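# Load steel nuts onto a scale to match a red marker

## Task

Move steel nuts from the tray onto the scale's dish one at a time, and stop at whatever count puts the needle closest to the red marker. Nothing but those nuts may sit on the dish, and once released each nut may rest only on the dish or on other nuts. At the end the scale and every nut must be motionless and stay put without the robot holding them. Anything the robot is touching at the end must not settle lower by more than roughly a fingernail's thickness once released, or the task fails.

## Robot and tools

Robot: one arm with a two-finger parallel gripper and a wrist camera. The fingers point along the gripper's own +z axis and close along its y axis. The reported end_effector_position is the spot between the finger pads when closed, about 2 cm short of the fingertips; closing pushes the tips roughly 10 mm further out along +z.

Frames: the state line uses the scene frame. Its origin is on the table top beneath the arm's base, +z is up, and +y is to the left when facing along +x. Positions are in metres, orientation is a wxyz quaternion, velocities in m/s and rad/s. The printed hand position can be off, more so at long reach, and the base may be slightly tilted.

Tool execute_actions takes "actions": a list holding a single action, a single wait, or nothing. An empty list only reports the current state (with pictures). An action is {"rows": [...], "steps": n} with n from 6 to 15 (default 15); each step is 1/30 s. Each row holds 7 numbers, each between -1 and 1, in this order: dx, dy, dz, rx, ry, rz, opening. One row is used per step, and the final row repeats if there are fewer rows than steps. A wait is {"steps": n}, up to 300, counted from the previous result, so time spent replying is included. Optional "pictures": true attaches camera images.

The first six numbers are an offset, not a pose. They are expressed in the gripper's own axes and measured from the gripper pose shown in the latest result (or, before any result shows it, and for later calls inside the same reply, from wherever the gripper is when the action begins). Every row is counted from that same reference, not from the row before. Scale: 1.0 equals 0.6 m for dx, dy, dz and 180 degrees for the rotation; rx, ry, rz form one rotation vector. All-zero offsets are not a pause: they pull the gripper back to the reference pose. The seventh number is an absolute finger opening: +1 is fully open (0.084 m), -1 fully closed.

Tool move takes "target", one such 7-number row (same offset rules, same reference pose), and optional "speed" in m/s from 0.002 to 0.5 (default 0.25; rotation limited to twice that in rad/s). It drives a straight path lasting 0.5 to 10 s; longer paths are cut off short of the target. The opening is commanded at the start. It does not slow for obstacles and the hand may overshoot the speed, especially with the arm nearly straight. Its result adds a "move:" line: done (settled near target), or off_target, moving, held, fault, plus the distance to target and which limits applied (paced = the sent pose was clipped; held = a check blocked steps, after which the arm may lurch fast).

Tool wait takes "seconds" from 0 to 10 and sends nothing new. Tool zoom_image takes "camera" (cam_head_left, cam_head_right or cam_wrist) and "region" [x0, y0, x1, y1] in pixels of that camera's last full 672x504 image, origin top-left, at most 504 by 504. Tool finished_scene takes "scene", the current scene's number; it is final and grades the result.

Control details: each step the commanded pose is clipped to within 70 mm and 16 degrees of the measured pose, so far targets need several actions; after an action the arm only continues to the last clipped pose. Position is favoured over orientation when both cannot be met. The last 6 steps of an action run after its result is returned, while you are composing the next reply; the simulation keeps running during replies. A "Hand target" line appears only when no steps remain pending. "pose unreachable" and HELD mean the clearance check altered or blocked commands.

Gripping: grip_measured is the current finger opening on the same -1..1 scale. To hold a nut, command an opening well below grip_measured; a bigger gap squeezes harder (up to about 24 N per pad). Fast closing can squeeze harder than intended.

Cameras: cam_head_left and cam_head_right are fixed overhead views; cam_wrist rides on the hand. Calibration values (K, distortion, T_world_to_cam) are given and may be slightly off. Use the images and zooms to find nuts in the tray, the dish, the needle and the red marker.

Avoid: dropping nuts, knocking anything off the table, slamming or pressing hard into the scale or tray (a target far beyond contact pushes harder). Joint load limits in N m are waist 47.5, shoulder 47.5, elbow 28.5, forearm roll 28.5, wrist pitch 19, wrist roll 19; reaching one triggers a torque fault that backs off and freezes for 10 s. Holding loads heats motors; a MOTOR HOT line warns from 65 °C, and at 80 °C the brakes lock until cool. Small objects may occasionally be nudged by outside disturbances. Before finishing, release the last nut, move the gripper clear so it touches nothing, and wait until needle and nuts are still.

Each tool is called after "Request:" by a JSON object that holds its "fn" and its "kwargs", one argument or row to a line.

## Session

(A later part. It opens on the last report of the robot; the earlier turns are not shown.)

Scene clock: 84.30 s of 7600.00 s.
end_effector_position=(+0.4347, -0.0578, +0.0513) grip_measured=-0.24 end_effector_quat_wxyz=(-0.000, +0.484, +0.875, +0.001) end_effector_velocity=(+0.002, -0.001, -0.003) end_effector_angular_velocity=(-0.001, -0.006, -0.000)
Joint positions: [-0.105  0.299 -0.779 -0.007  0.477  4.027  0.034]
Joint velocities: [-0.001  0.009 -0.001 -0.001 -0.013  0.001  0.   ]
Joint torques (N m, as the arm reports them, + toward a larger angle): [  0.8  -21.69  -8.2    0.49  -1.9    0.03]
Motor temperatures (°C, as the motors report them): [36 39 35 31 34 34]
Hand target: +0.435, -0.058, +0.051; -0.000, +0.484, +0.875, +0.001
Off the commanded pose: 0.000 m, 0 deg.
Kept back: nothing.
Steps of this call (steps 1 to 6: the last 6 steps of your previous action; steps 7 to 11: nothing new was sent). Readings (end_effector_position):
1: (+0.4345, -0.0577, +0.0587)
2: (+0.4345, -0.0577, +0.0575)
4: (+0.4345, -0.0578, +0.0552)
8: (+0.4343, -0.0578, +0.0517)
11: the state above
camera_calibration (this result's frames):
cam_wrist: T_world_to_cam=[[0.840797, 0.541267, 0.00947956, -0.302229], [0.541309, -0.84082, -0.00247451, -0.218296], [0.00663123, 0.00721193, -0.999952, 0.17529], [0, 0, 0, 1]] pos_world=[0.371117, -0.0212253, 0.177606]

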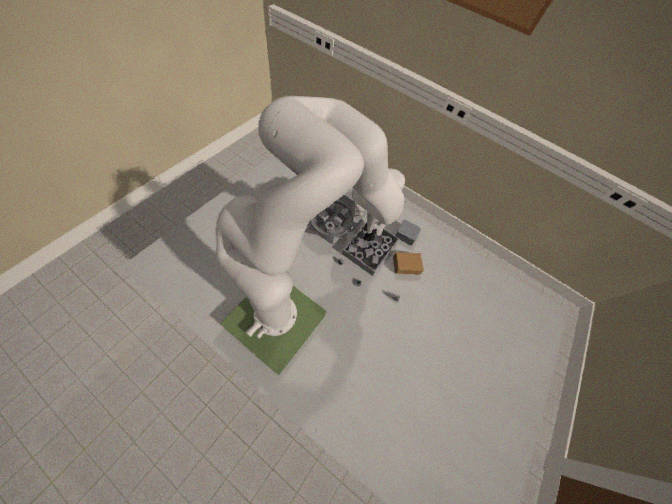

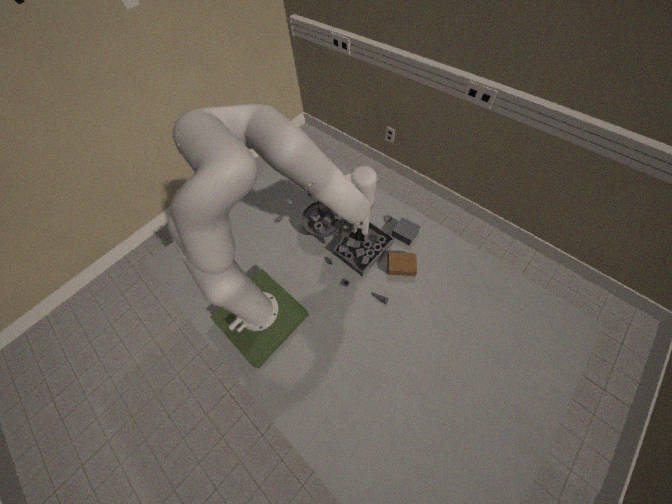

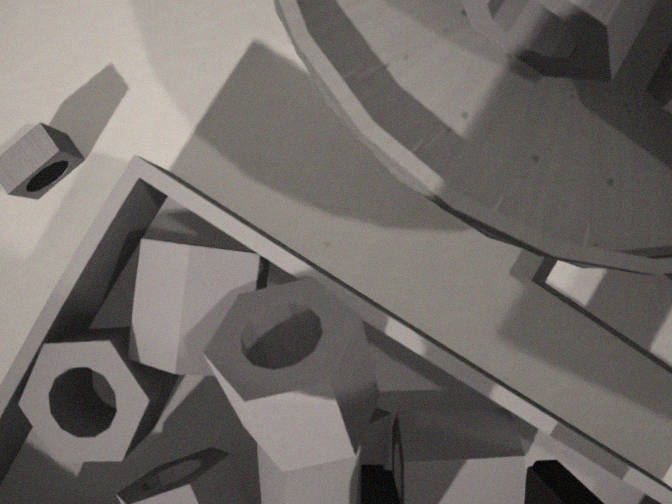

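Fingers in. A bit lower, then close.

Request:
{"fn": "execute_actions", "kwargs": {
  "actions": [
    {"rows":[[0,0.001,0.002,0,0,0,-0.25],[0,0.0015,0.004,0,0,0,-0.27],[0,0.0015,0.006,0,0,0,-0.28],[0,0.0015,0.006,0,0,0,-0.28],[0,0.0015,0.006,0,0,0,-0.3],[0,0.0015,0.006,0,0,0,-0.34],[0,0.0015,0.006,0,0,0,-0.4],[0,0.0015,0.006,0,0,0,-0.5],[0,0.0015,0.006,0,0,0,-0.6]],"steps":11}
  ]
}}

Request:
{"fn": "move", "kwargs": {
  "target": [0,0,-0.17,0,0,0,-0.6],
  "speed": 0.2
}}

Scene clock: 84.73 s of 7600.00 s.
end_effector_position=(+0.4354, -0.0575, +0.0493) grip_measured=-0.30 end_effector_quat_wxyz=(+0.000, +0.484, +0.875, +0.001) end_effector_velocity=(+0.001, +0.003, -0.018) end_effector_angular_velocity=(+0.001, +0.007, +0.002)
Joint positions: [-0.104  0.306 -0.781 -0.008  0.472  4.028  0.031]
Joint velocities: [ 0.007  0.057 -0.011 -0.    -0.039  0.005 -0.017]
Joint torques (N m, as the arm reports them, + toward a larger angle): [  0.91 -21.71  -8.35   0.54  -1.7    0.08]
Motor temperatures (°C, as the motors report them): [36 39 35 31 34 34]
Steps of this call (steps 1 to 8: nothing new was sent; steps 9 to 13: the first 5 steps of this action). Readings (end_effector_position):
9: (+0.4348, -0.0578, +0.0510)
10: (+0.4348, -0.0578, +0.0508)
12: (+0.4354, -0.0576, +0.0500)
13: the state above

Scene clock: 86.03 s of 7600.00 s.
end_effector_position=(+0.4353, -0.0579, +0.1496) grip_measured=-0.35 end_effector_quat_wxyz=(-0.000, +0.484, +0.875, +0.001) end_effector_velocity=(+0.001, -0.000, +0.004) end_effector_angular_velocity=(-0.001, -0.004, -0.001)
Joint positions: [-0.103  0.058 -0.819 -0.006  0.759  4.027  0.029]
Joint velocities: [-0.001 -0.007 -0.005 -0.     0.008  0.001  0.   ]
Joint torques (N m, as the arm reports them, + toward a larger angle): [  1.22 -20.02 -10.46   0.34  -2.13   0.01]
Motor temperatures (°C, as the motors report them): [36 39 35 31 34 34]
Hand target: +0.436, -0.058, +0.150; +0.000, +0.484, +0.875, +0.001
Off your previous action's commanded pose: 0.001 m, 0 deg at its last step (step 6 of this call).
Off the commanded pose: 0.001 m, 0 deg.
Kept back: nothing.
move: done
camera_calibration (this result's frames):
cam_wrist: T_world_to_cam=[[0.841091, 0.540818, 0.00906717, -0.303694], [0.540855, -0.841113, -0.00212036, -0.218282], [0.00647979, 0.00668745, -0.999957, 0.27368], [0, 0, 0, 1]] pos_world=[0.37172, -0.021187, 0.275959]

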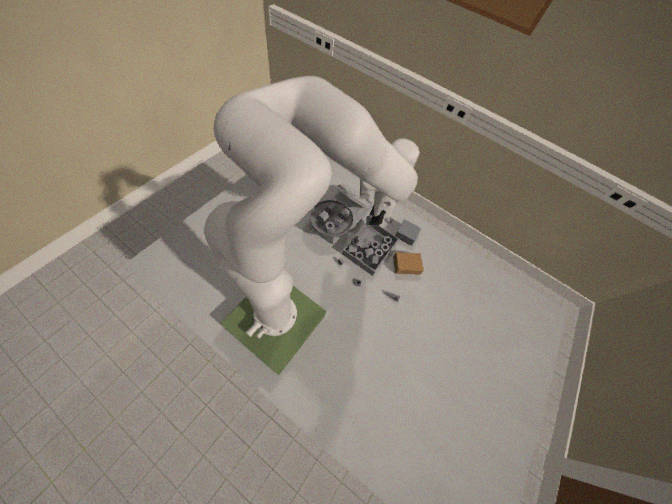

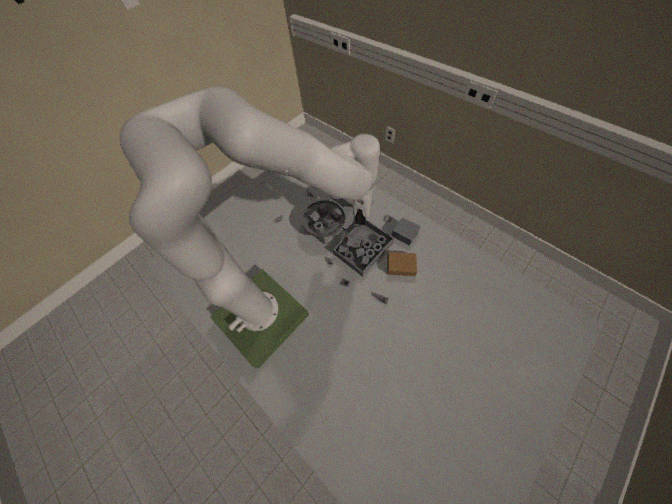

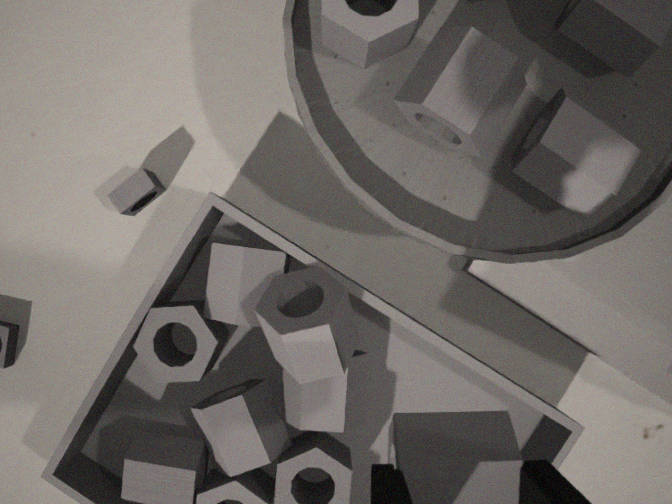

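Request:
{"fn": "move", "kwargs": {
  "target": [0.1173,0.0452,-0.033,0,0,0.178,-0.6],
  "speed": 0.4
}}

Scene clock: 87.93 s of 7600.00 s.
end_effector_position=(+0.4212, +0.0158, +0.1695) grip_measured=-0.35 end_effector_quat_wxyz=(-0.000, +0.707, +0.708, +0.000) end_effector_velocity=(-0.000, +0.001, +0.001) end_effector_angular_velocity=(-0.004, +0.000, -0.009)
Joint positions: [ 0.068 -0.035 -0.774 -0.006  0.807  4.757  0.029]
Joint velocities: [ 0.004 -0.001 -0.001 -0.006  0.003  0.017  0.   ]
Joint torques (N m, as the arm reports them, + toward a larger angle): [  0.88 -18.82 -11.16   0.4   -1.89  -0.08]
Motor temperatures (°C, as the motors report them): [36 39 35 31 34 34]
Hand target: +0.421, +0.016, +0.170; +0.000, +0.707, +0.707, +0.000
Off the commanded pose: 0.000 m, 0 deg.
Kept back: nothing.
move: done
camera_calibration (this result's frames):
cam_wrist: T_world_to_cam=[[0.999882, 0.0127191, 0.00862541, -0.390281], [0.0127388, -0.999916, -0.00222977, 0.0763239], [0.00859633, 0.00233938, -0.99996, 0.292293], [0, 0, 0, 1]] pos_world=[0.386749, 0.0805977, 0.295818]

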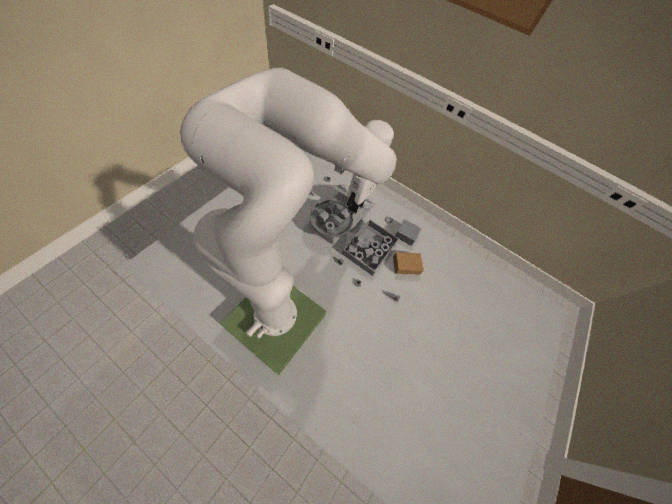

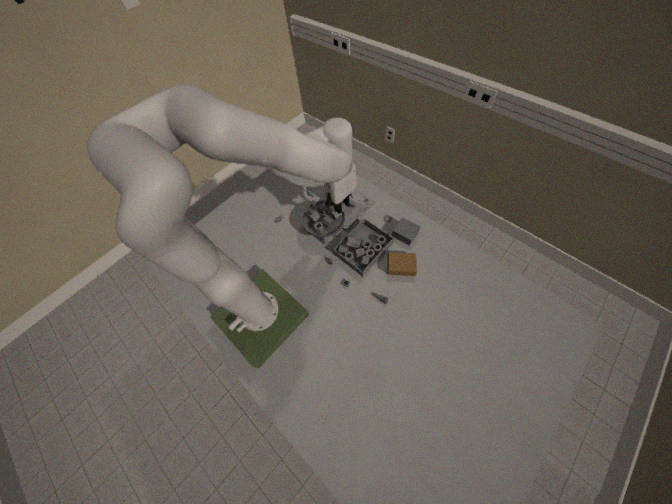

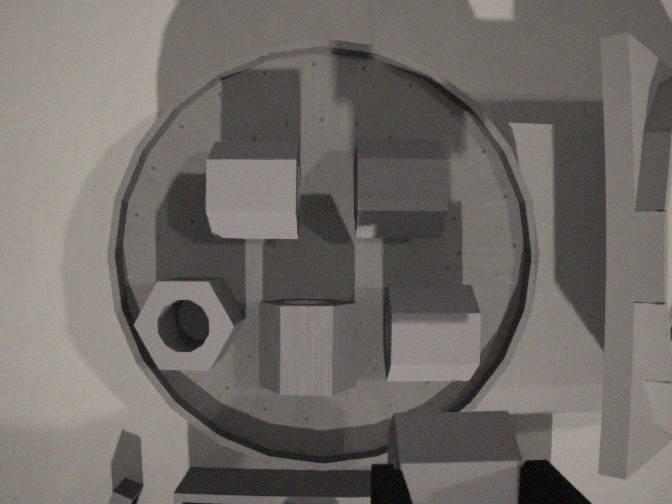

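Request:
{"fn": "move", "kwargs": {
  "target": [0.1323,-0.0133,0.043,0,0,0,-0.6],
  "speed": 0.3
}}

Request:
{"fn": "move", "kwargs": {
  "target": [0,0,0.02,0,0,0,-0.6],
  "speed": 0.04
}}

Scene clock: 89.90 s of 7600.00 s.
end_effector_position=(+0.4135, +0.0948, +0.1440) grip_measured=-0.35 end_effector_quat_wxyz=(+0.000, +0.707, +0.707, +0.001) end_effector_velocity=(-0.001, +0.002, -0.002) end_effector_angular_velocity=(-0.002, +0.003, +0.000)
Joint positions: [ 0.255  0.027 -0.759 -0.008  0.731  4.946  0.029]
Joint velocities: [ 0.005  0.004 -0.    -0.001 -0.001  0.006 -0.   ]
Joint torques (N m, as the arm reports them, + toward a larger angle): [  1.03 -19.81 -10.56   0.47  -2.1   -0.15]
Motor temperatures (°C, as the motors report them): [36 39 35 31 34 34]
Hand target: +0.413, +0.095, +0.144; +0.000, +0.707, +0.708, +0.000
Off the commanded pose: 0.001 m, 0 deg.
Kept back: nothing.
move: done
camera_calibration (this result's frames):
cam_wrist: T_world_to_cam=[[0.999879, 0.0124921, 0.00921677, -0.383503], [0.0125099, -0.99992, -0.00187621, 0.155413], [0.0091926, 0.00199129, -0.999956, 0.266524], [0, 0, 0, 1]] pos_world=[0.379062, 0.159661, 0.270338]

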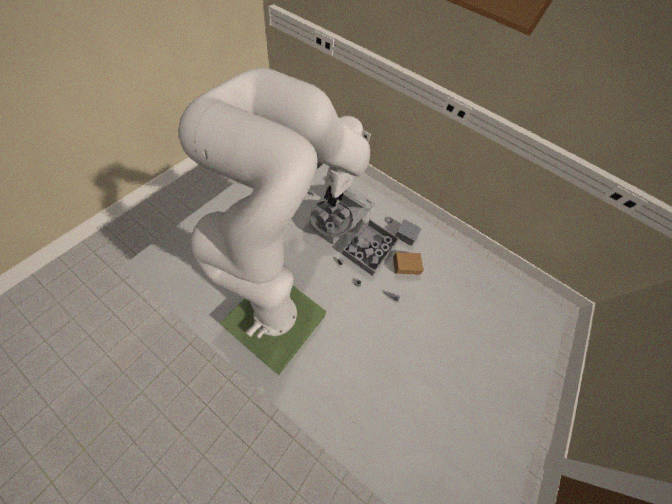

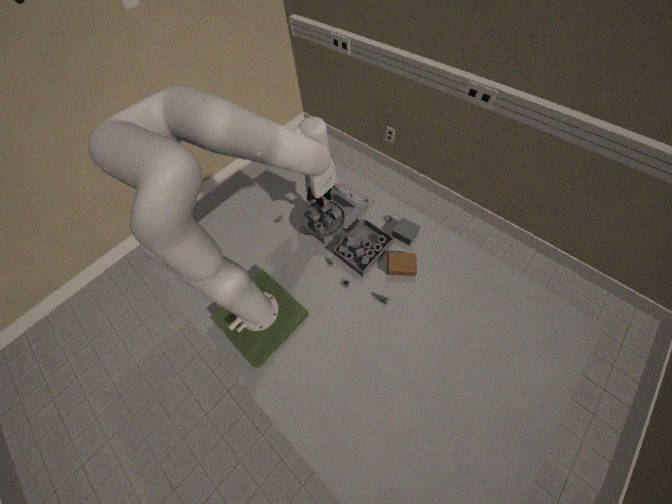

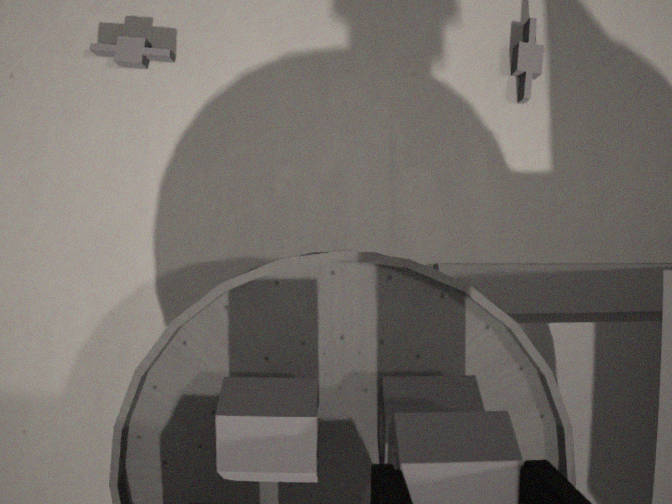

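Scene clock: 90.67 s of 7600.00 s.
end_effector_position=(+0.4138, +0.0949, +0.1328) grip_measured=-0.35 end_effector_quat_wxyz=(+0.000, +0.707, +0.707, +0.001) end_effector_velocity=(-0.000, +0.000, -0.003) end_effector_angular_velocity=(+0.000, +0.001, +0.000)
Joint positions: [ 0.255  0.053 -0.751 -0.008  0.695  4.946  0.029]
Joint velocities: [ 0.     0.007  0.002  0.001 -0.007 -0.     0.   ]
Joint torques (N m, as the arm reports them, + toward a larger angle): [  0.85 -16.8   -9.51   0.67  -2.73  -0.22]
Motor temperatures (°C, as the motors report them): [36 39 35 31 34 34]
Hand target: +0.414, +0.095, +0.132; +0.000, +0.707, +0.707, +0.001
Off the commanded pose: 0.001 m, 0 deg.
Kept back: nothing.
move: done
camera_calibration (this result's frames):
cam_wrist: T_world_to_cam=[[0.999869, 0.0125555, 0.0102453, -0.383861], [0.0125784, -0.999919, -0.00217127, 0.155519], [0.0102172, 0.00229985, -0.999945, 0.254798], [0, 0, 0, 1]] pos_world=[0.379251, 0.15974, 0.259055]

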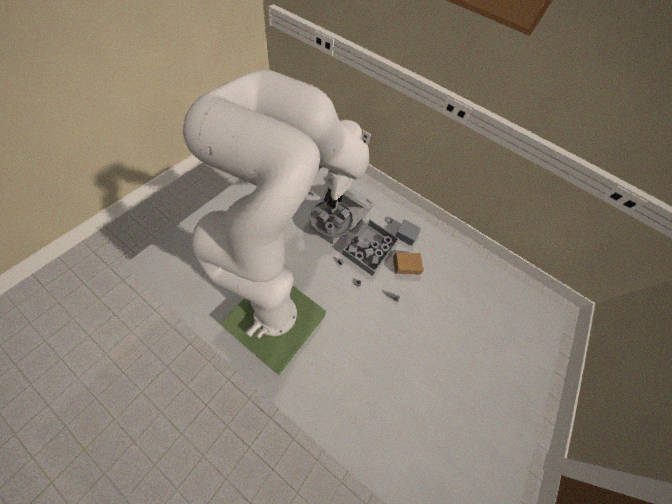

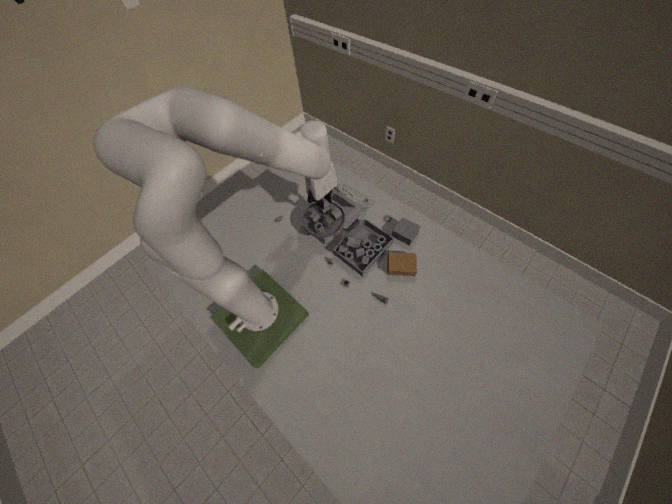

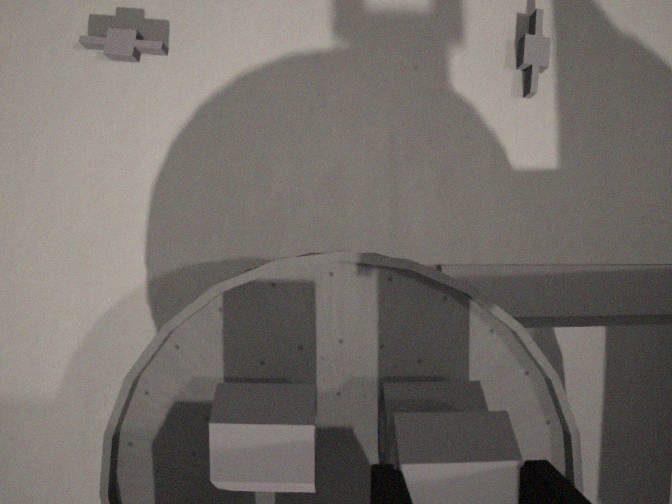

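Request:
{"fn": "execute_actions", "kwargs": {
  "actions": [
    {"rows":[[0,0,-0.001,0,0,0,-0.6],[0,0,-0.0025,0,0,0,-0.6],[0,0,-0.004,0,0,0,-0.5],[0,0,-0.004,0,0,0,-0.4],[0,0,-0.004,0,0,0,-0.32],[0,0,-0.004,0,0,0,-0.26],[0,0,-0.004,0,0,0,-0.2],[0,0,-0.004,0,0,0,-0.17],[0,0,-0.008,0,0,0,-0.17],[0,0,-0.016,0,0,0,-0.17],[0,0,-0.026,0,0,0,-0.17],[0,0,-0.036,0,0,0,-0.17],[0,0,-0.042,0,0,0,-0.17]],"steps":15}
  ]
}}

Scene clock: 91.27 s of 7600.00 s.
end_effector_position=(+0.4134, +0.0948, +0.1343) grip_measured=-0.21 end_effector_quat_wxyz=(+0.000, +0.707, +0.707, +0.000) end_effector_velocity=(-0.004, -0.001, +0.006) end_effector_angular_velocity=(-0.001, +0.014, -0.003)
Joint positions: [ 0.255  0.049 -0.751 -0.008  0.701  4.946  0.035]
Joint velocities: [-0.001 -0.016 -0.004  0.003  0.034 -0.     0.032]
Joint torques (N m, as the arm reports them, + toward a larger angle): [  0.83 -20.55 -10.28   0.25  -1.92  -0.18]
Motor temperatures (°C, as the motors report them): [36 39 35 31 34 34]
Steps of this call (steps 1 to 9: nothing new was sent; steps 10 to 18: the first 9 steps of this action). Readings (end_effector_position):
10: (+0.4138, +0.0949, +0.1323)
11: (+0.4137, +0.0949, +0.1324)
13: (+0.4136, +0.0949, +0.1331)
17: (+0.4135, +0.0949, +0.1342)
18: the state above

Request:
{"fn": "move", "kwargs": {
  "target": [-0.303,0.0127,0.0705,0.098,0.2367,-0.2367,-0.03],
  "speed": 0.5
}}

Scene clock: 96.73 s of 7600.00 s.
end_effector_position=(+0.4205, -0.0863, +0.0919) grip_measured=-0.04 end_effector_quat_wxyz=(-0.353, +0.353, +0.854, +0.148) end_effector_velocity=(-0.001, -0.001, -0.001) end_effector_angular_velocity=(+0.008, +0.011, +0.003)
Joint positions: [-0.343  0.702 -1.527  0.289  1.561  3.442  0.042]
Joint velocities: [-0.002  0.014 -0.014 -0.002  0.015 -0.002 -0.   ]
Joint torques (N m, as the arm reports them, + toward a larger angle): [  0.91 -29.55  -9.26   0.62   0.68   0.  ]
Motor temperatures (°C, as the motors report them): [36 39 35 31 34 34]
Hand target: +0.420, -0.086, +0.092; -0.354, +0.353, +0.854, +0.148
Off your previous action's commanded pose: 0.009 m, 0 deg at its last step (step 6 of this call).
Off the commanded pose: 0.001 m, 0 deg.
Kept back: nothing.
move: done
camera_calibration (this result's frames):
cam_wrist: T_world_to_cam=[[0.705431, 0.708563, 0.0174883, -0.20459], [0.509039, -0.489311, -0.708135, -0.125731], [-0.493201, 0.508442, -0.705861, 0.442644], [0, 0, 0, 1]] pos_world=[0.426638, -0.141616, 0.226988]

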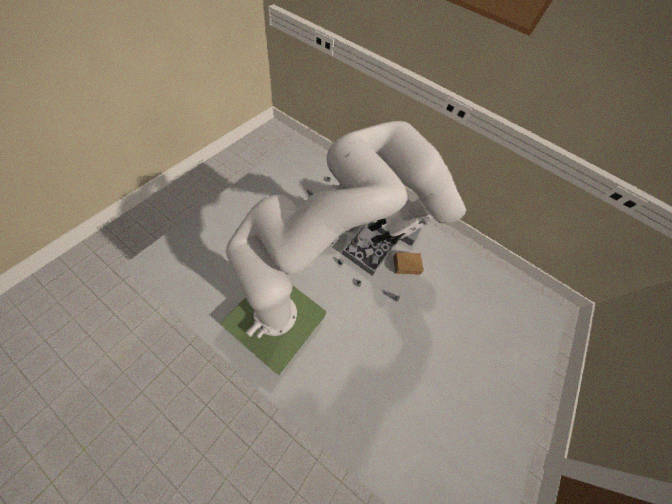

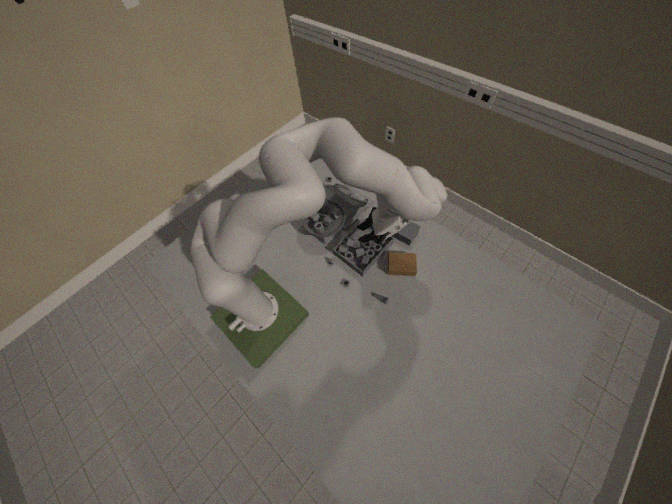

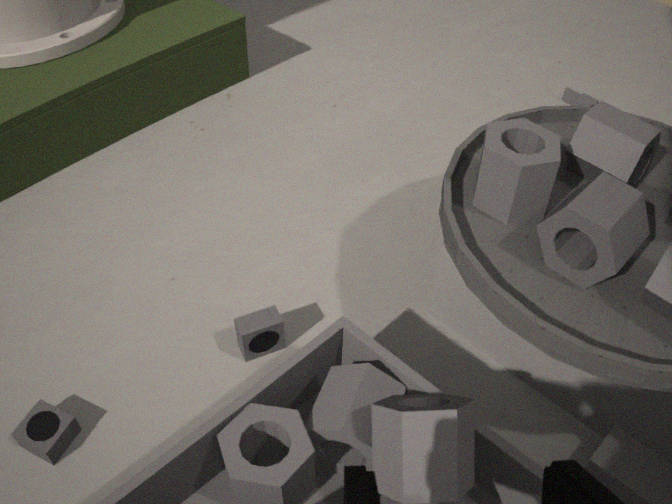

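Request:
{"fn": "move", "kwargs": {
  "target": [-0.003,-0.002,0.068,0,0,0,-0.05],
  "speed": 0.12
}}

Scene clock: 97.80 s of 7600.00 s.
end_effector_position=(+0.4006, -0.0678, +0.0621) grip_measured=-0.06 end_effector_quat_wxyz=(-0.353, +0.353, +0.854, +0.148) end_effector_velocity=(-0.001, +0.001, -0.002) end_effector_angular_velocity=(-0.002, -0.003, +0.001)
Joint positions: [-0.32   0.685 -1.397  0.307  1.448  3.424  0.041]
Joint velocities: [ 0.002 -0.003  0.01   0.    -0.01  -0.002  0.   ]
Joint torques (N m, as the arm reports them, + toward a larger angle): [  0.92 -28.18  -8.65   0.84   0.58  -0.03]
Motor temperatures (°C, as the motors report them): [36 39 35 31 34 34]
Hand target: +0.400, -0.068, +0.062; -0.353, +0.353, +0.854, +0.148
Off the commanded pose: 0.001 m, 0 deg.
Kept back: nothing.
move: done
camera_calibration (this result's frames):
cam_wrist: T_world_to_cam=[[0.705337, 0.708648, 0.0178151, -0.203167], [0.509523, -0.489349, -0.70776, -0.127813], [-0.492835, 0.508286, -0.706229, 0.40225], [0, 0, 0, 1]] pos_world=[0.406667, -0.123029, 0.197239]

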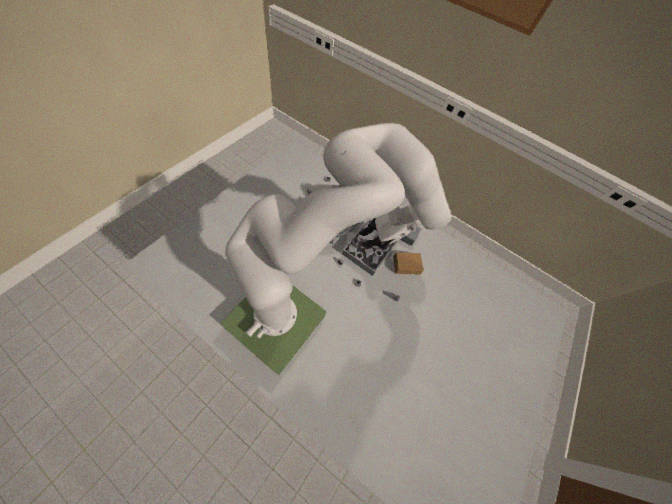

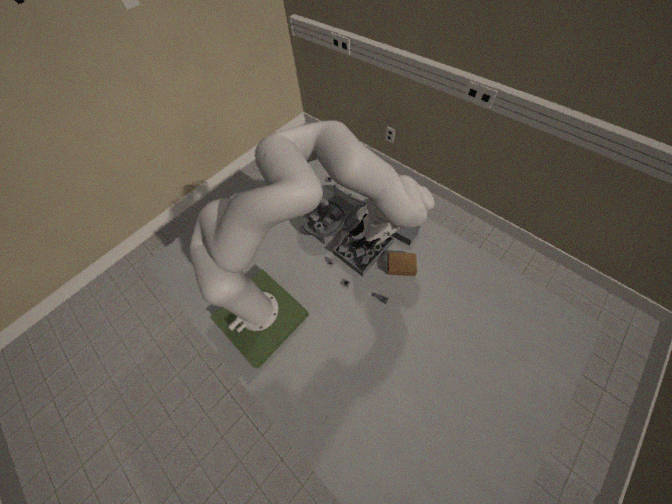

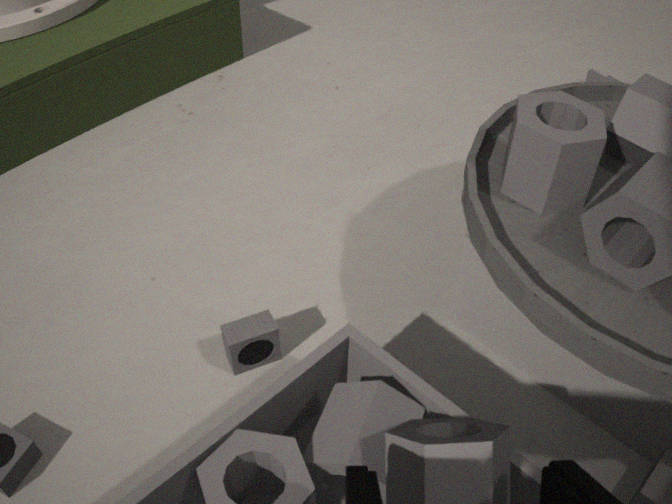

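Request:
{"fn": "move", "kwargs": {
  "target": [0,0,0.03,0,0,0,-0.08],
  "speed": 0.04
}}

Scene clock: 98.83 s of 7600.00 s.
end_effector_position=(+0.3918, -0.0588, +0.0496) grip_measured=-0.09 end_effector_quat_wxyz=(-0.353, +0.353, +0.854, +0.148) end_effector_velocity=(-0.000, +0.001, -0.001) end_effector_angular_velocity=(+0.000, -0.002, +0.000)
Joint positions: [-0.308  0.681 -1.344  0.317  1.399  3.416  0.04 ]
Joint velocities: [ 0.001 -0.001  0.005  0.001 -0.006 -0.002  0.   ]
Joint torques (N m, as the arm reports them, + toward a larger angle): [  0.95 -27.62  -8.47   0.88   0.55   0.03]
Motor temperatures (°C, as the motors report them): [36 39 35 31 34 34]
Hand target: +0.392, -0.059, +0.049; -0.353, +0.353, +0.854, +0.148
Off the commanded pose: 0.000 m, 0 deg.
Kept back: nothing.
move: done
camera_calibration (this result's frames):
cam_wrist: T_world_to_cam=[[0.705299, 0.708683, 0.0179395, -0.203073], [0.509703, -0.489356, -0.707625, -0.127933], [-0.492703, 0.508231, -0.70636, 0.384468], [0, 0, 0, 1]] pos_world=[0.397863, -0.114089, 0.184687]

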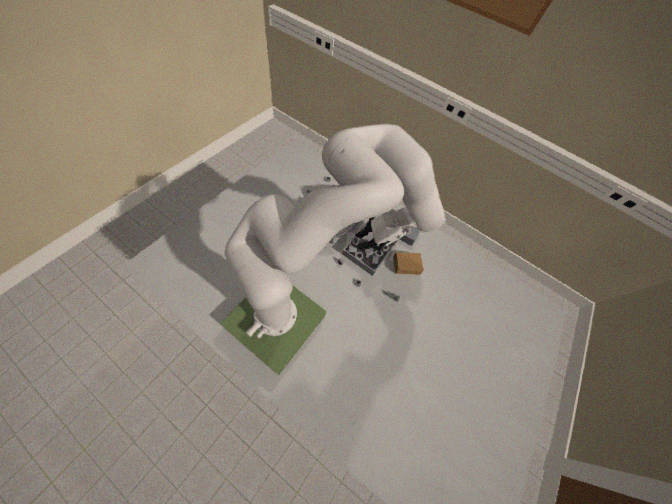

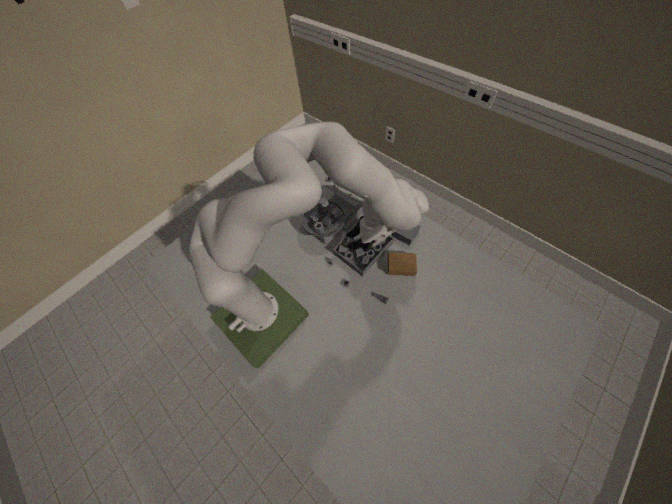

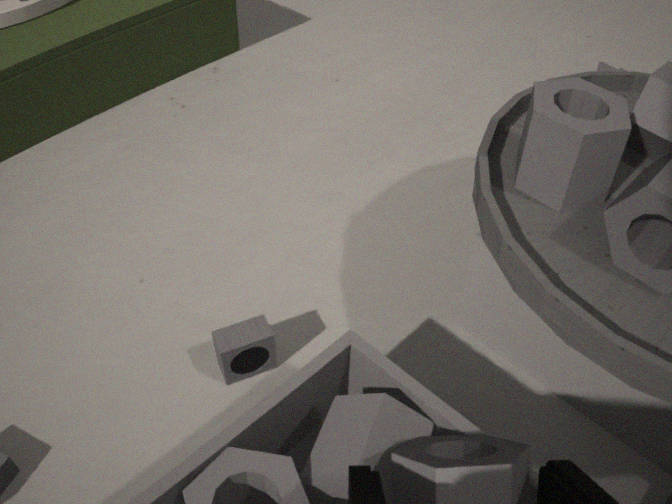

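Request:
{"fn": "execute_actions", "kwargs": {
  "actions": [
    {"rows":[[0,0,0.002,0,0,0,-0.1],[0,0,0.004,0,0,0,-0.12],[0,0,0.006,0,0,0,-0.13],[0,0,0.008,0,0,0,-0.14],[0,0,0.008,0,0,0,-0.15],[0,0,0.008,0,0,0,-0.16],[0,0,0.008,0,0,0,-0.19],[0,0,0.008,0,0,0,-0.22],[0,0,0.008,0,0,0,-0.26],[0,0,0.008,0,0,0,-0.32],[0,0,0.008,0,0,0,-0.4],[0,0,0.008,0,0,0,-0.5]],"steps":14}
  ]
}}

Request:
{"fn": "wait", "kwargs": {
  "seconds": 0.1
}}

Scene clock: 99.40 s of 7600.00 s.
end_effector_position=(+0.3899, -0.0567, +0.0467) grip_measured=-0.20 end_effector_quat_wxyz=(-0.353, +0.353, +0.854, +0.148) end_effector_velocity=(+0.001, +0.006, -0.006) end_effector_angular_velocity=(-0.003, -0.015, -0.001)
Joint positions: [-0.305  0.681 -1.333  0.32   1.389  3.414  0.035]
Joint velocities: [ 0.011 -0.002  0.02   0.012 -0.033 -0.005 -0.032]
Joint torques (N m, as the arm reports them, + toward a larger angle): [  0.35 -27.75  -8.21   0.37   0.98   0.  ]
Motor temperatures (°C, as the motors report them): [36 39 35 31 34 34]
Steps of this call (steps 1 to 9: nothing new was sent; steps 10 to 17: the first 8 steps of this action). Readings (end_effector_position):
10: (+0.3917, -0.0587, +0.0494)
11: (+0.3917, -0.0587, +0.0493)
13: (+0.3913, -0.0582, +0.0486)
17: the state above

Scene clock: 99.70 s of 7600.00 s.
end_effector_position=(+0.3900, -0.0565, +0.0465) grip_measured=-0.25 end_effector_quat_wxyz=(-0.352, +0.353, +0.854, +0.148) end_effector_velocity=(-0.000, -0.000, +0.000) end_effector_angular_velocity=(-0.001, -0.000, +0.001)
Joint positions: [-0.305  0.68  -1.332  0.32   1.386  3.414  0.033]
Joint velocities: [ 0.    -0.001  0.001 -0.001 -0.001 -0.     0.   ]
Joint torques (N m, as the arm reports them, + toward a larger angle): [  0.38 -26.29  -7.42   0.09   1.     0.05]
Motor temperatures (°C, as the motors report them): [36 39 35 31 34 34]
Hand target: +0.389, -0.056, +0.046; -0.353, +0.353, +0.854, +0.148
Off the commanded pose: 0.001 m, 0 deg.
Kept back: nothing.
Steps of this call (steps 1 to 6: the last 6 steps of your previous action; steps 7 to 9: nothing new was sent). Readings (end_effector_position):
1: (+0.3901, -0.0566, +0.0467)
2: (+0.3902, -0.0565, +0.0467)
4: (+0.3902, -0.0565, +0.0466)
8: (+0.3901, -0.0565, +0.0466)
9: the state above
camera_calibration (this result's frames):
cam_wrist: T_world_to_cam=[[0.705387, 0.708574, 0.0187459, -0.203477], [0.51065, -0.489656, -0.706734, -0.128445], [-0.491595, 0.508094, -0.707231, 0.379854], [0, 0, 0, 1]] pos_world=[0.395855, -0.111717, 0.181682]

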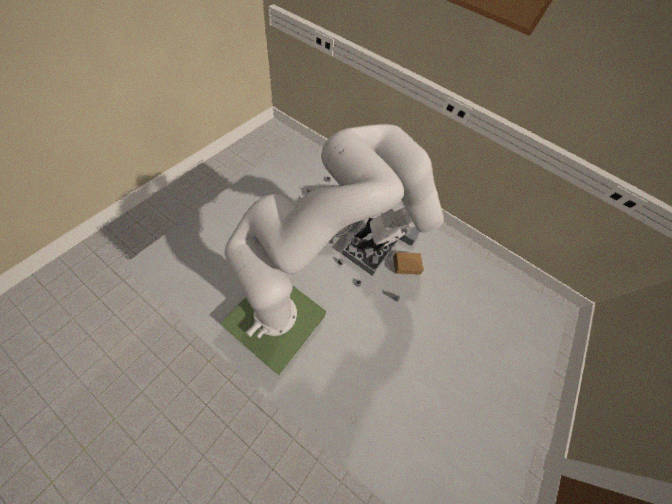

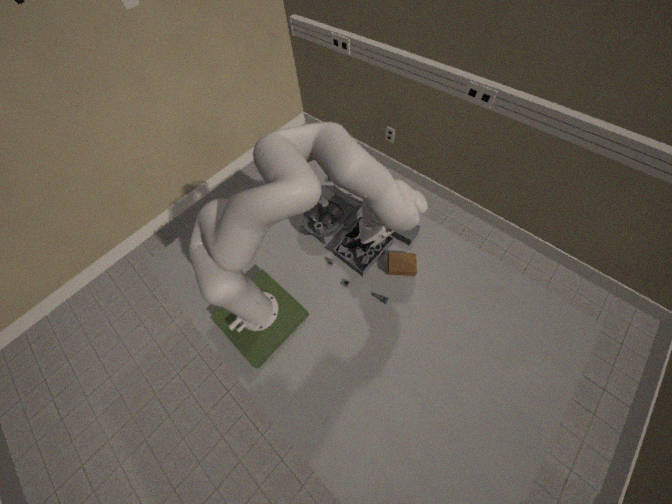

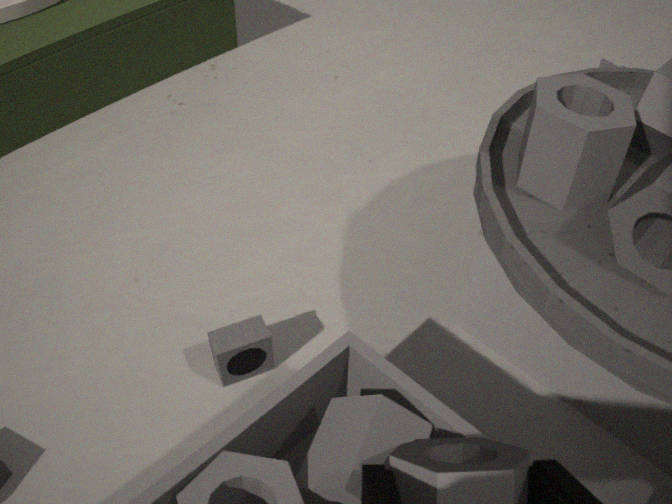

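Request:
{"fn": "move", "kwargs": {
  "target": [0.0589,0,-0.0589,0,0,0,-0.5],
  "speed": 0.1
}}

Scene clock: 100.87 s of 7600.00 s.
end_effector_position=(+0.3896, -0.0566, +0.0960) grip_measured=-0.25 end_effector_quat_wxyz=(-0.352, +0.353, +0.854, +0.148) end_effector_velocity=(+0.000, -0.000, +0.002) end_effector_angular_velocity=(+0.000, -0.001, -0.001)
Joint positions: [-0.309  0.574 -1.321  0.313  1.478  3.442  0.033]
Joint velocities: [-0.001 -0.004 -0.001 -0.     0.004  0.001 -0.   ]
Joint torques (N m, as the arm reports them, + toward a larger angle): [  0.98 -27.82  -9.08   0.73   0.82  -0.2 ]
Motor temperatures (°C, as the motors report them): [36 39 35 31 34 34]
Hand target: +0.390, -0.057, +0.096; -0.352, +0.353, +0.854, +0.148
Off the commanded pose: 0.001 m, 0 deg.
Kept back: nothing.
move: done
camera_calibration (this result's frames):
cam_wrist: T_world_to_cam=[[0.705482, 0.708493, 0.018251, -0.204028], [0.510014, -0.489629, -0.707212, -0.09295], [-0.492119, 0.508234, -0.706766, 0.414813], [0, 0, 0, 1]] pos_world=[0.395481, -0.11178, 0.231164]

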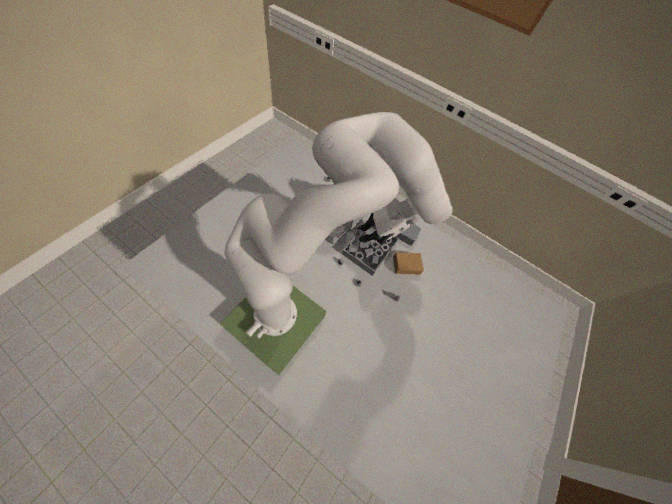

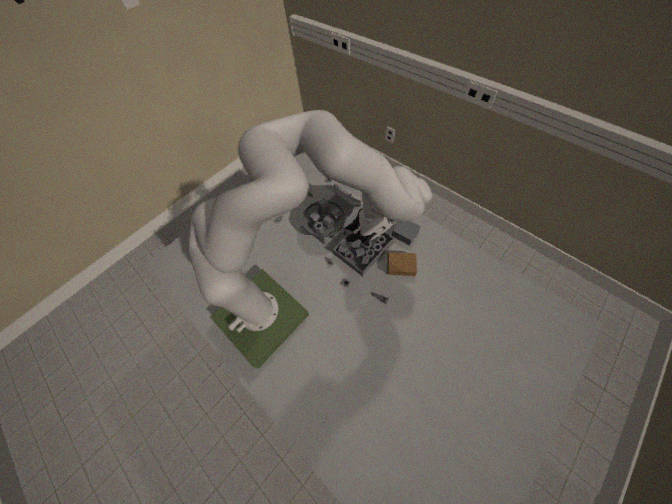

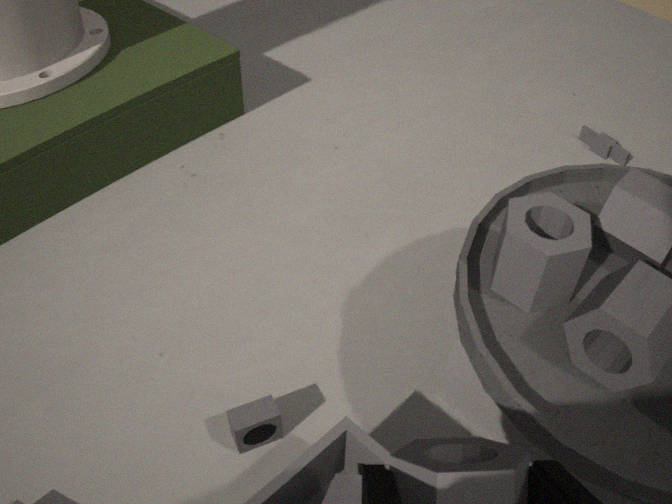

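Request:
{"fn": "move", "kwargs": {
  "target": [0.2066,0.0812,0.0559,0.098,-0.2367,-0.2367,-0.5],
  "speed": 0.45
}}

Scene clock: 103.27 s of 7600.00 s.
end_effector_position=(+0.3456, +0.0562, +0.1596) grip_measured=-0.25 end_effector_quat_wxyz=(+0.001, +0.000, +1.000, +0.000) end_effector_velocity=(-0.001, +0.001, +0.000) end_effector_angular_velocity=(-0.007, -0.010, +0.005)
Joint positions: [ 0.192 -0.255 -0.511 -0.008  0.763  3.314  0.033]
Joint velocities: [ 0.006 -0.009  0.01  -0.013 -0.009  0.01   0.   ]
Joint torques (N m, as the arm reports them, + toward a larger angle): [  0.5  -13.83 -10.79   0.37  -1.97   0.04]
Motor temperatures (°C, as the motors report them): [36 39 35 31 34 34]
Hand target: +0.346, +0.056, +0.160; +0.002, +0.000, +1.000, -0.000
Off the commanded pose: 0.001 m, 0 deg.
Kept back: nothing.
move: done
camera_calibration (this result's frames):
cam_wrist: T_world_to_cam=[[-0.0107958, 0.999906, 0.00844541, -0.0213131], [0.999942, 0.0107908, 0.00064618, -0.280821], [0.000554987, 0.0084519, -0.999964, 0.285397], [0, 0, 0, 1]] pos_world=[0.280416, 0.0219292, 0.285749]

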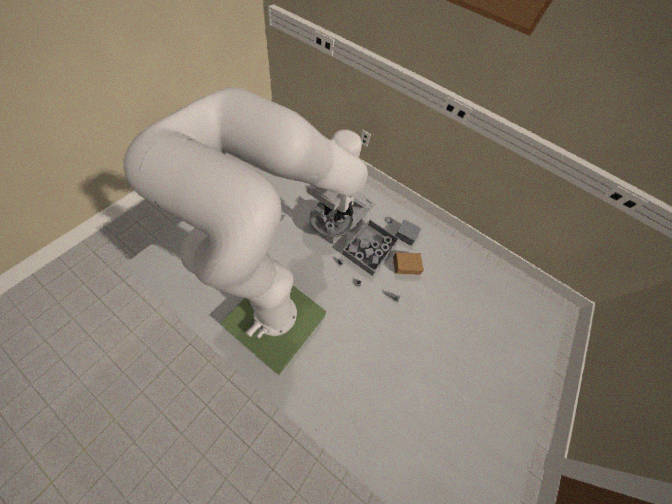

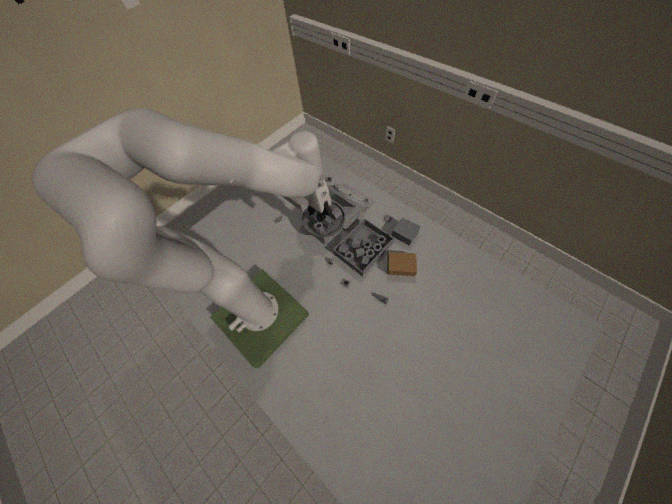

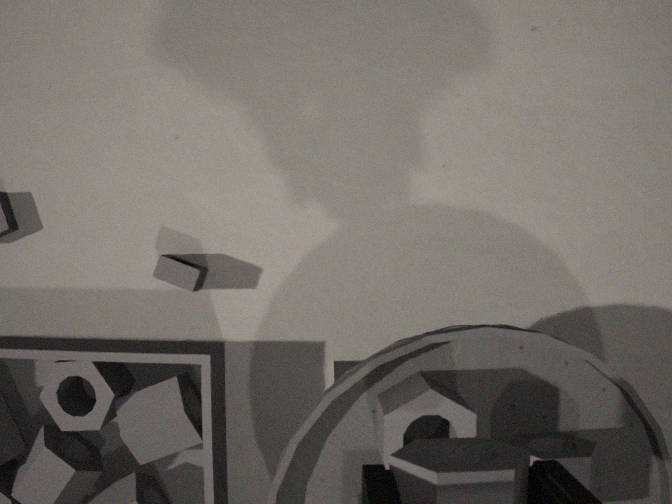

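Request:
{"fn": "move", "kwargs": {
  "target": [0.001,0.001,0.061,0,0,0,-0.5],
  "speed": 0.08
}}

Scene clock: 104.37 s of 7600.00 s.
end_effector_position=(+0.3452, +0.0569, +0.1234) grip_measured=-0.25 end_effector_quat_wxyz=(+0.001, +0.000, +1.000, +0.000) end_effector_velocity=(-0.000, +0.000, -0.002) end_effector_angular_velocity=(+0.001, -0.000, -0.000)
Joint positions: [ 0.194 -0.159 -0.475 -0.009  0.631  3.317  0.033]
Joint velocities: [-0.     0.005  0.003  0.001 -0.008 -0.001 -0.   ]
Joint torques (N m, as the arm reports them, + toward a larger angle): [  0.88 -14.75  -9.95   0.37  -2.06   0.11]
Motor temperatures (°C, as the motors report them): [36 39 35 31 34 34]
Hand target: +0.345, +0.057, +0.123; +0.001, +0.000, +1.000, +0.000
Off the commanded pose: 0.000 m, 0 deg.
Kept back: nothing.
move: done
camera_calibration (this result's frames):
cam_wrist: T_world_to_cam=[[-0.0109865, 0.999901, 0.00873654, -0.0217386], [0.999939, 0.0109769, 0.00114663, -0.280488], [0.00105061, 0.00874861, -0.999961, 0.24902], [0, 0, 0, 1]] pos_world=[0.279971, 0.0226368, 0.249522]

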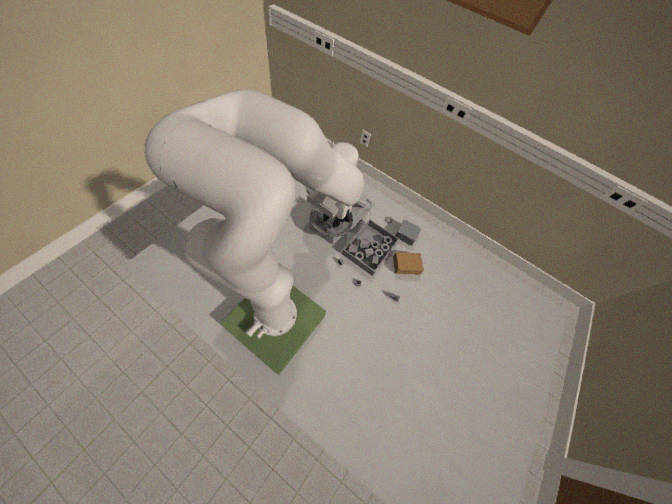

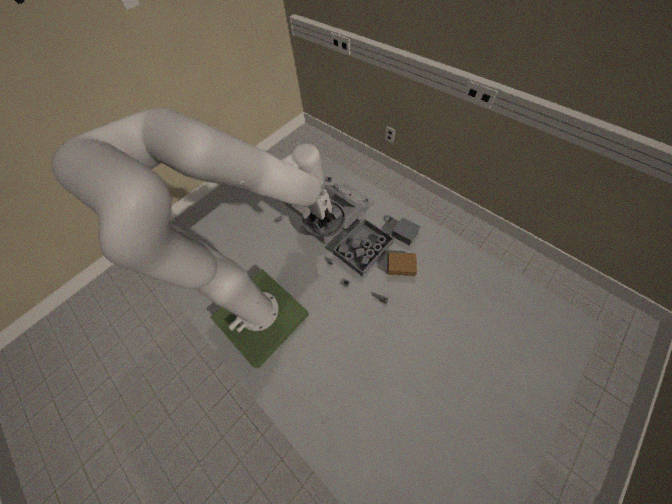

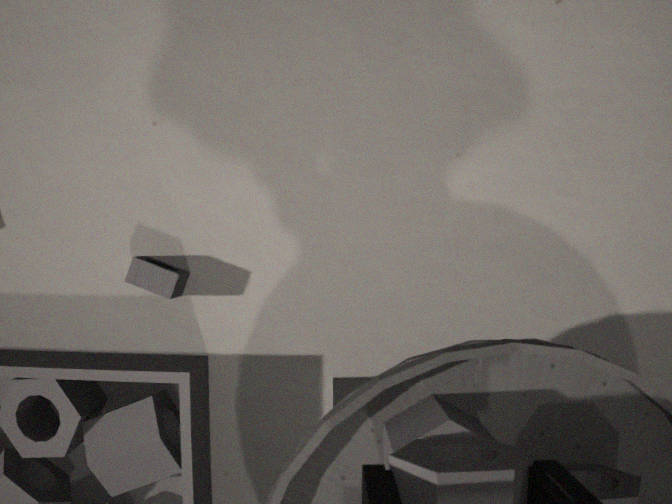

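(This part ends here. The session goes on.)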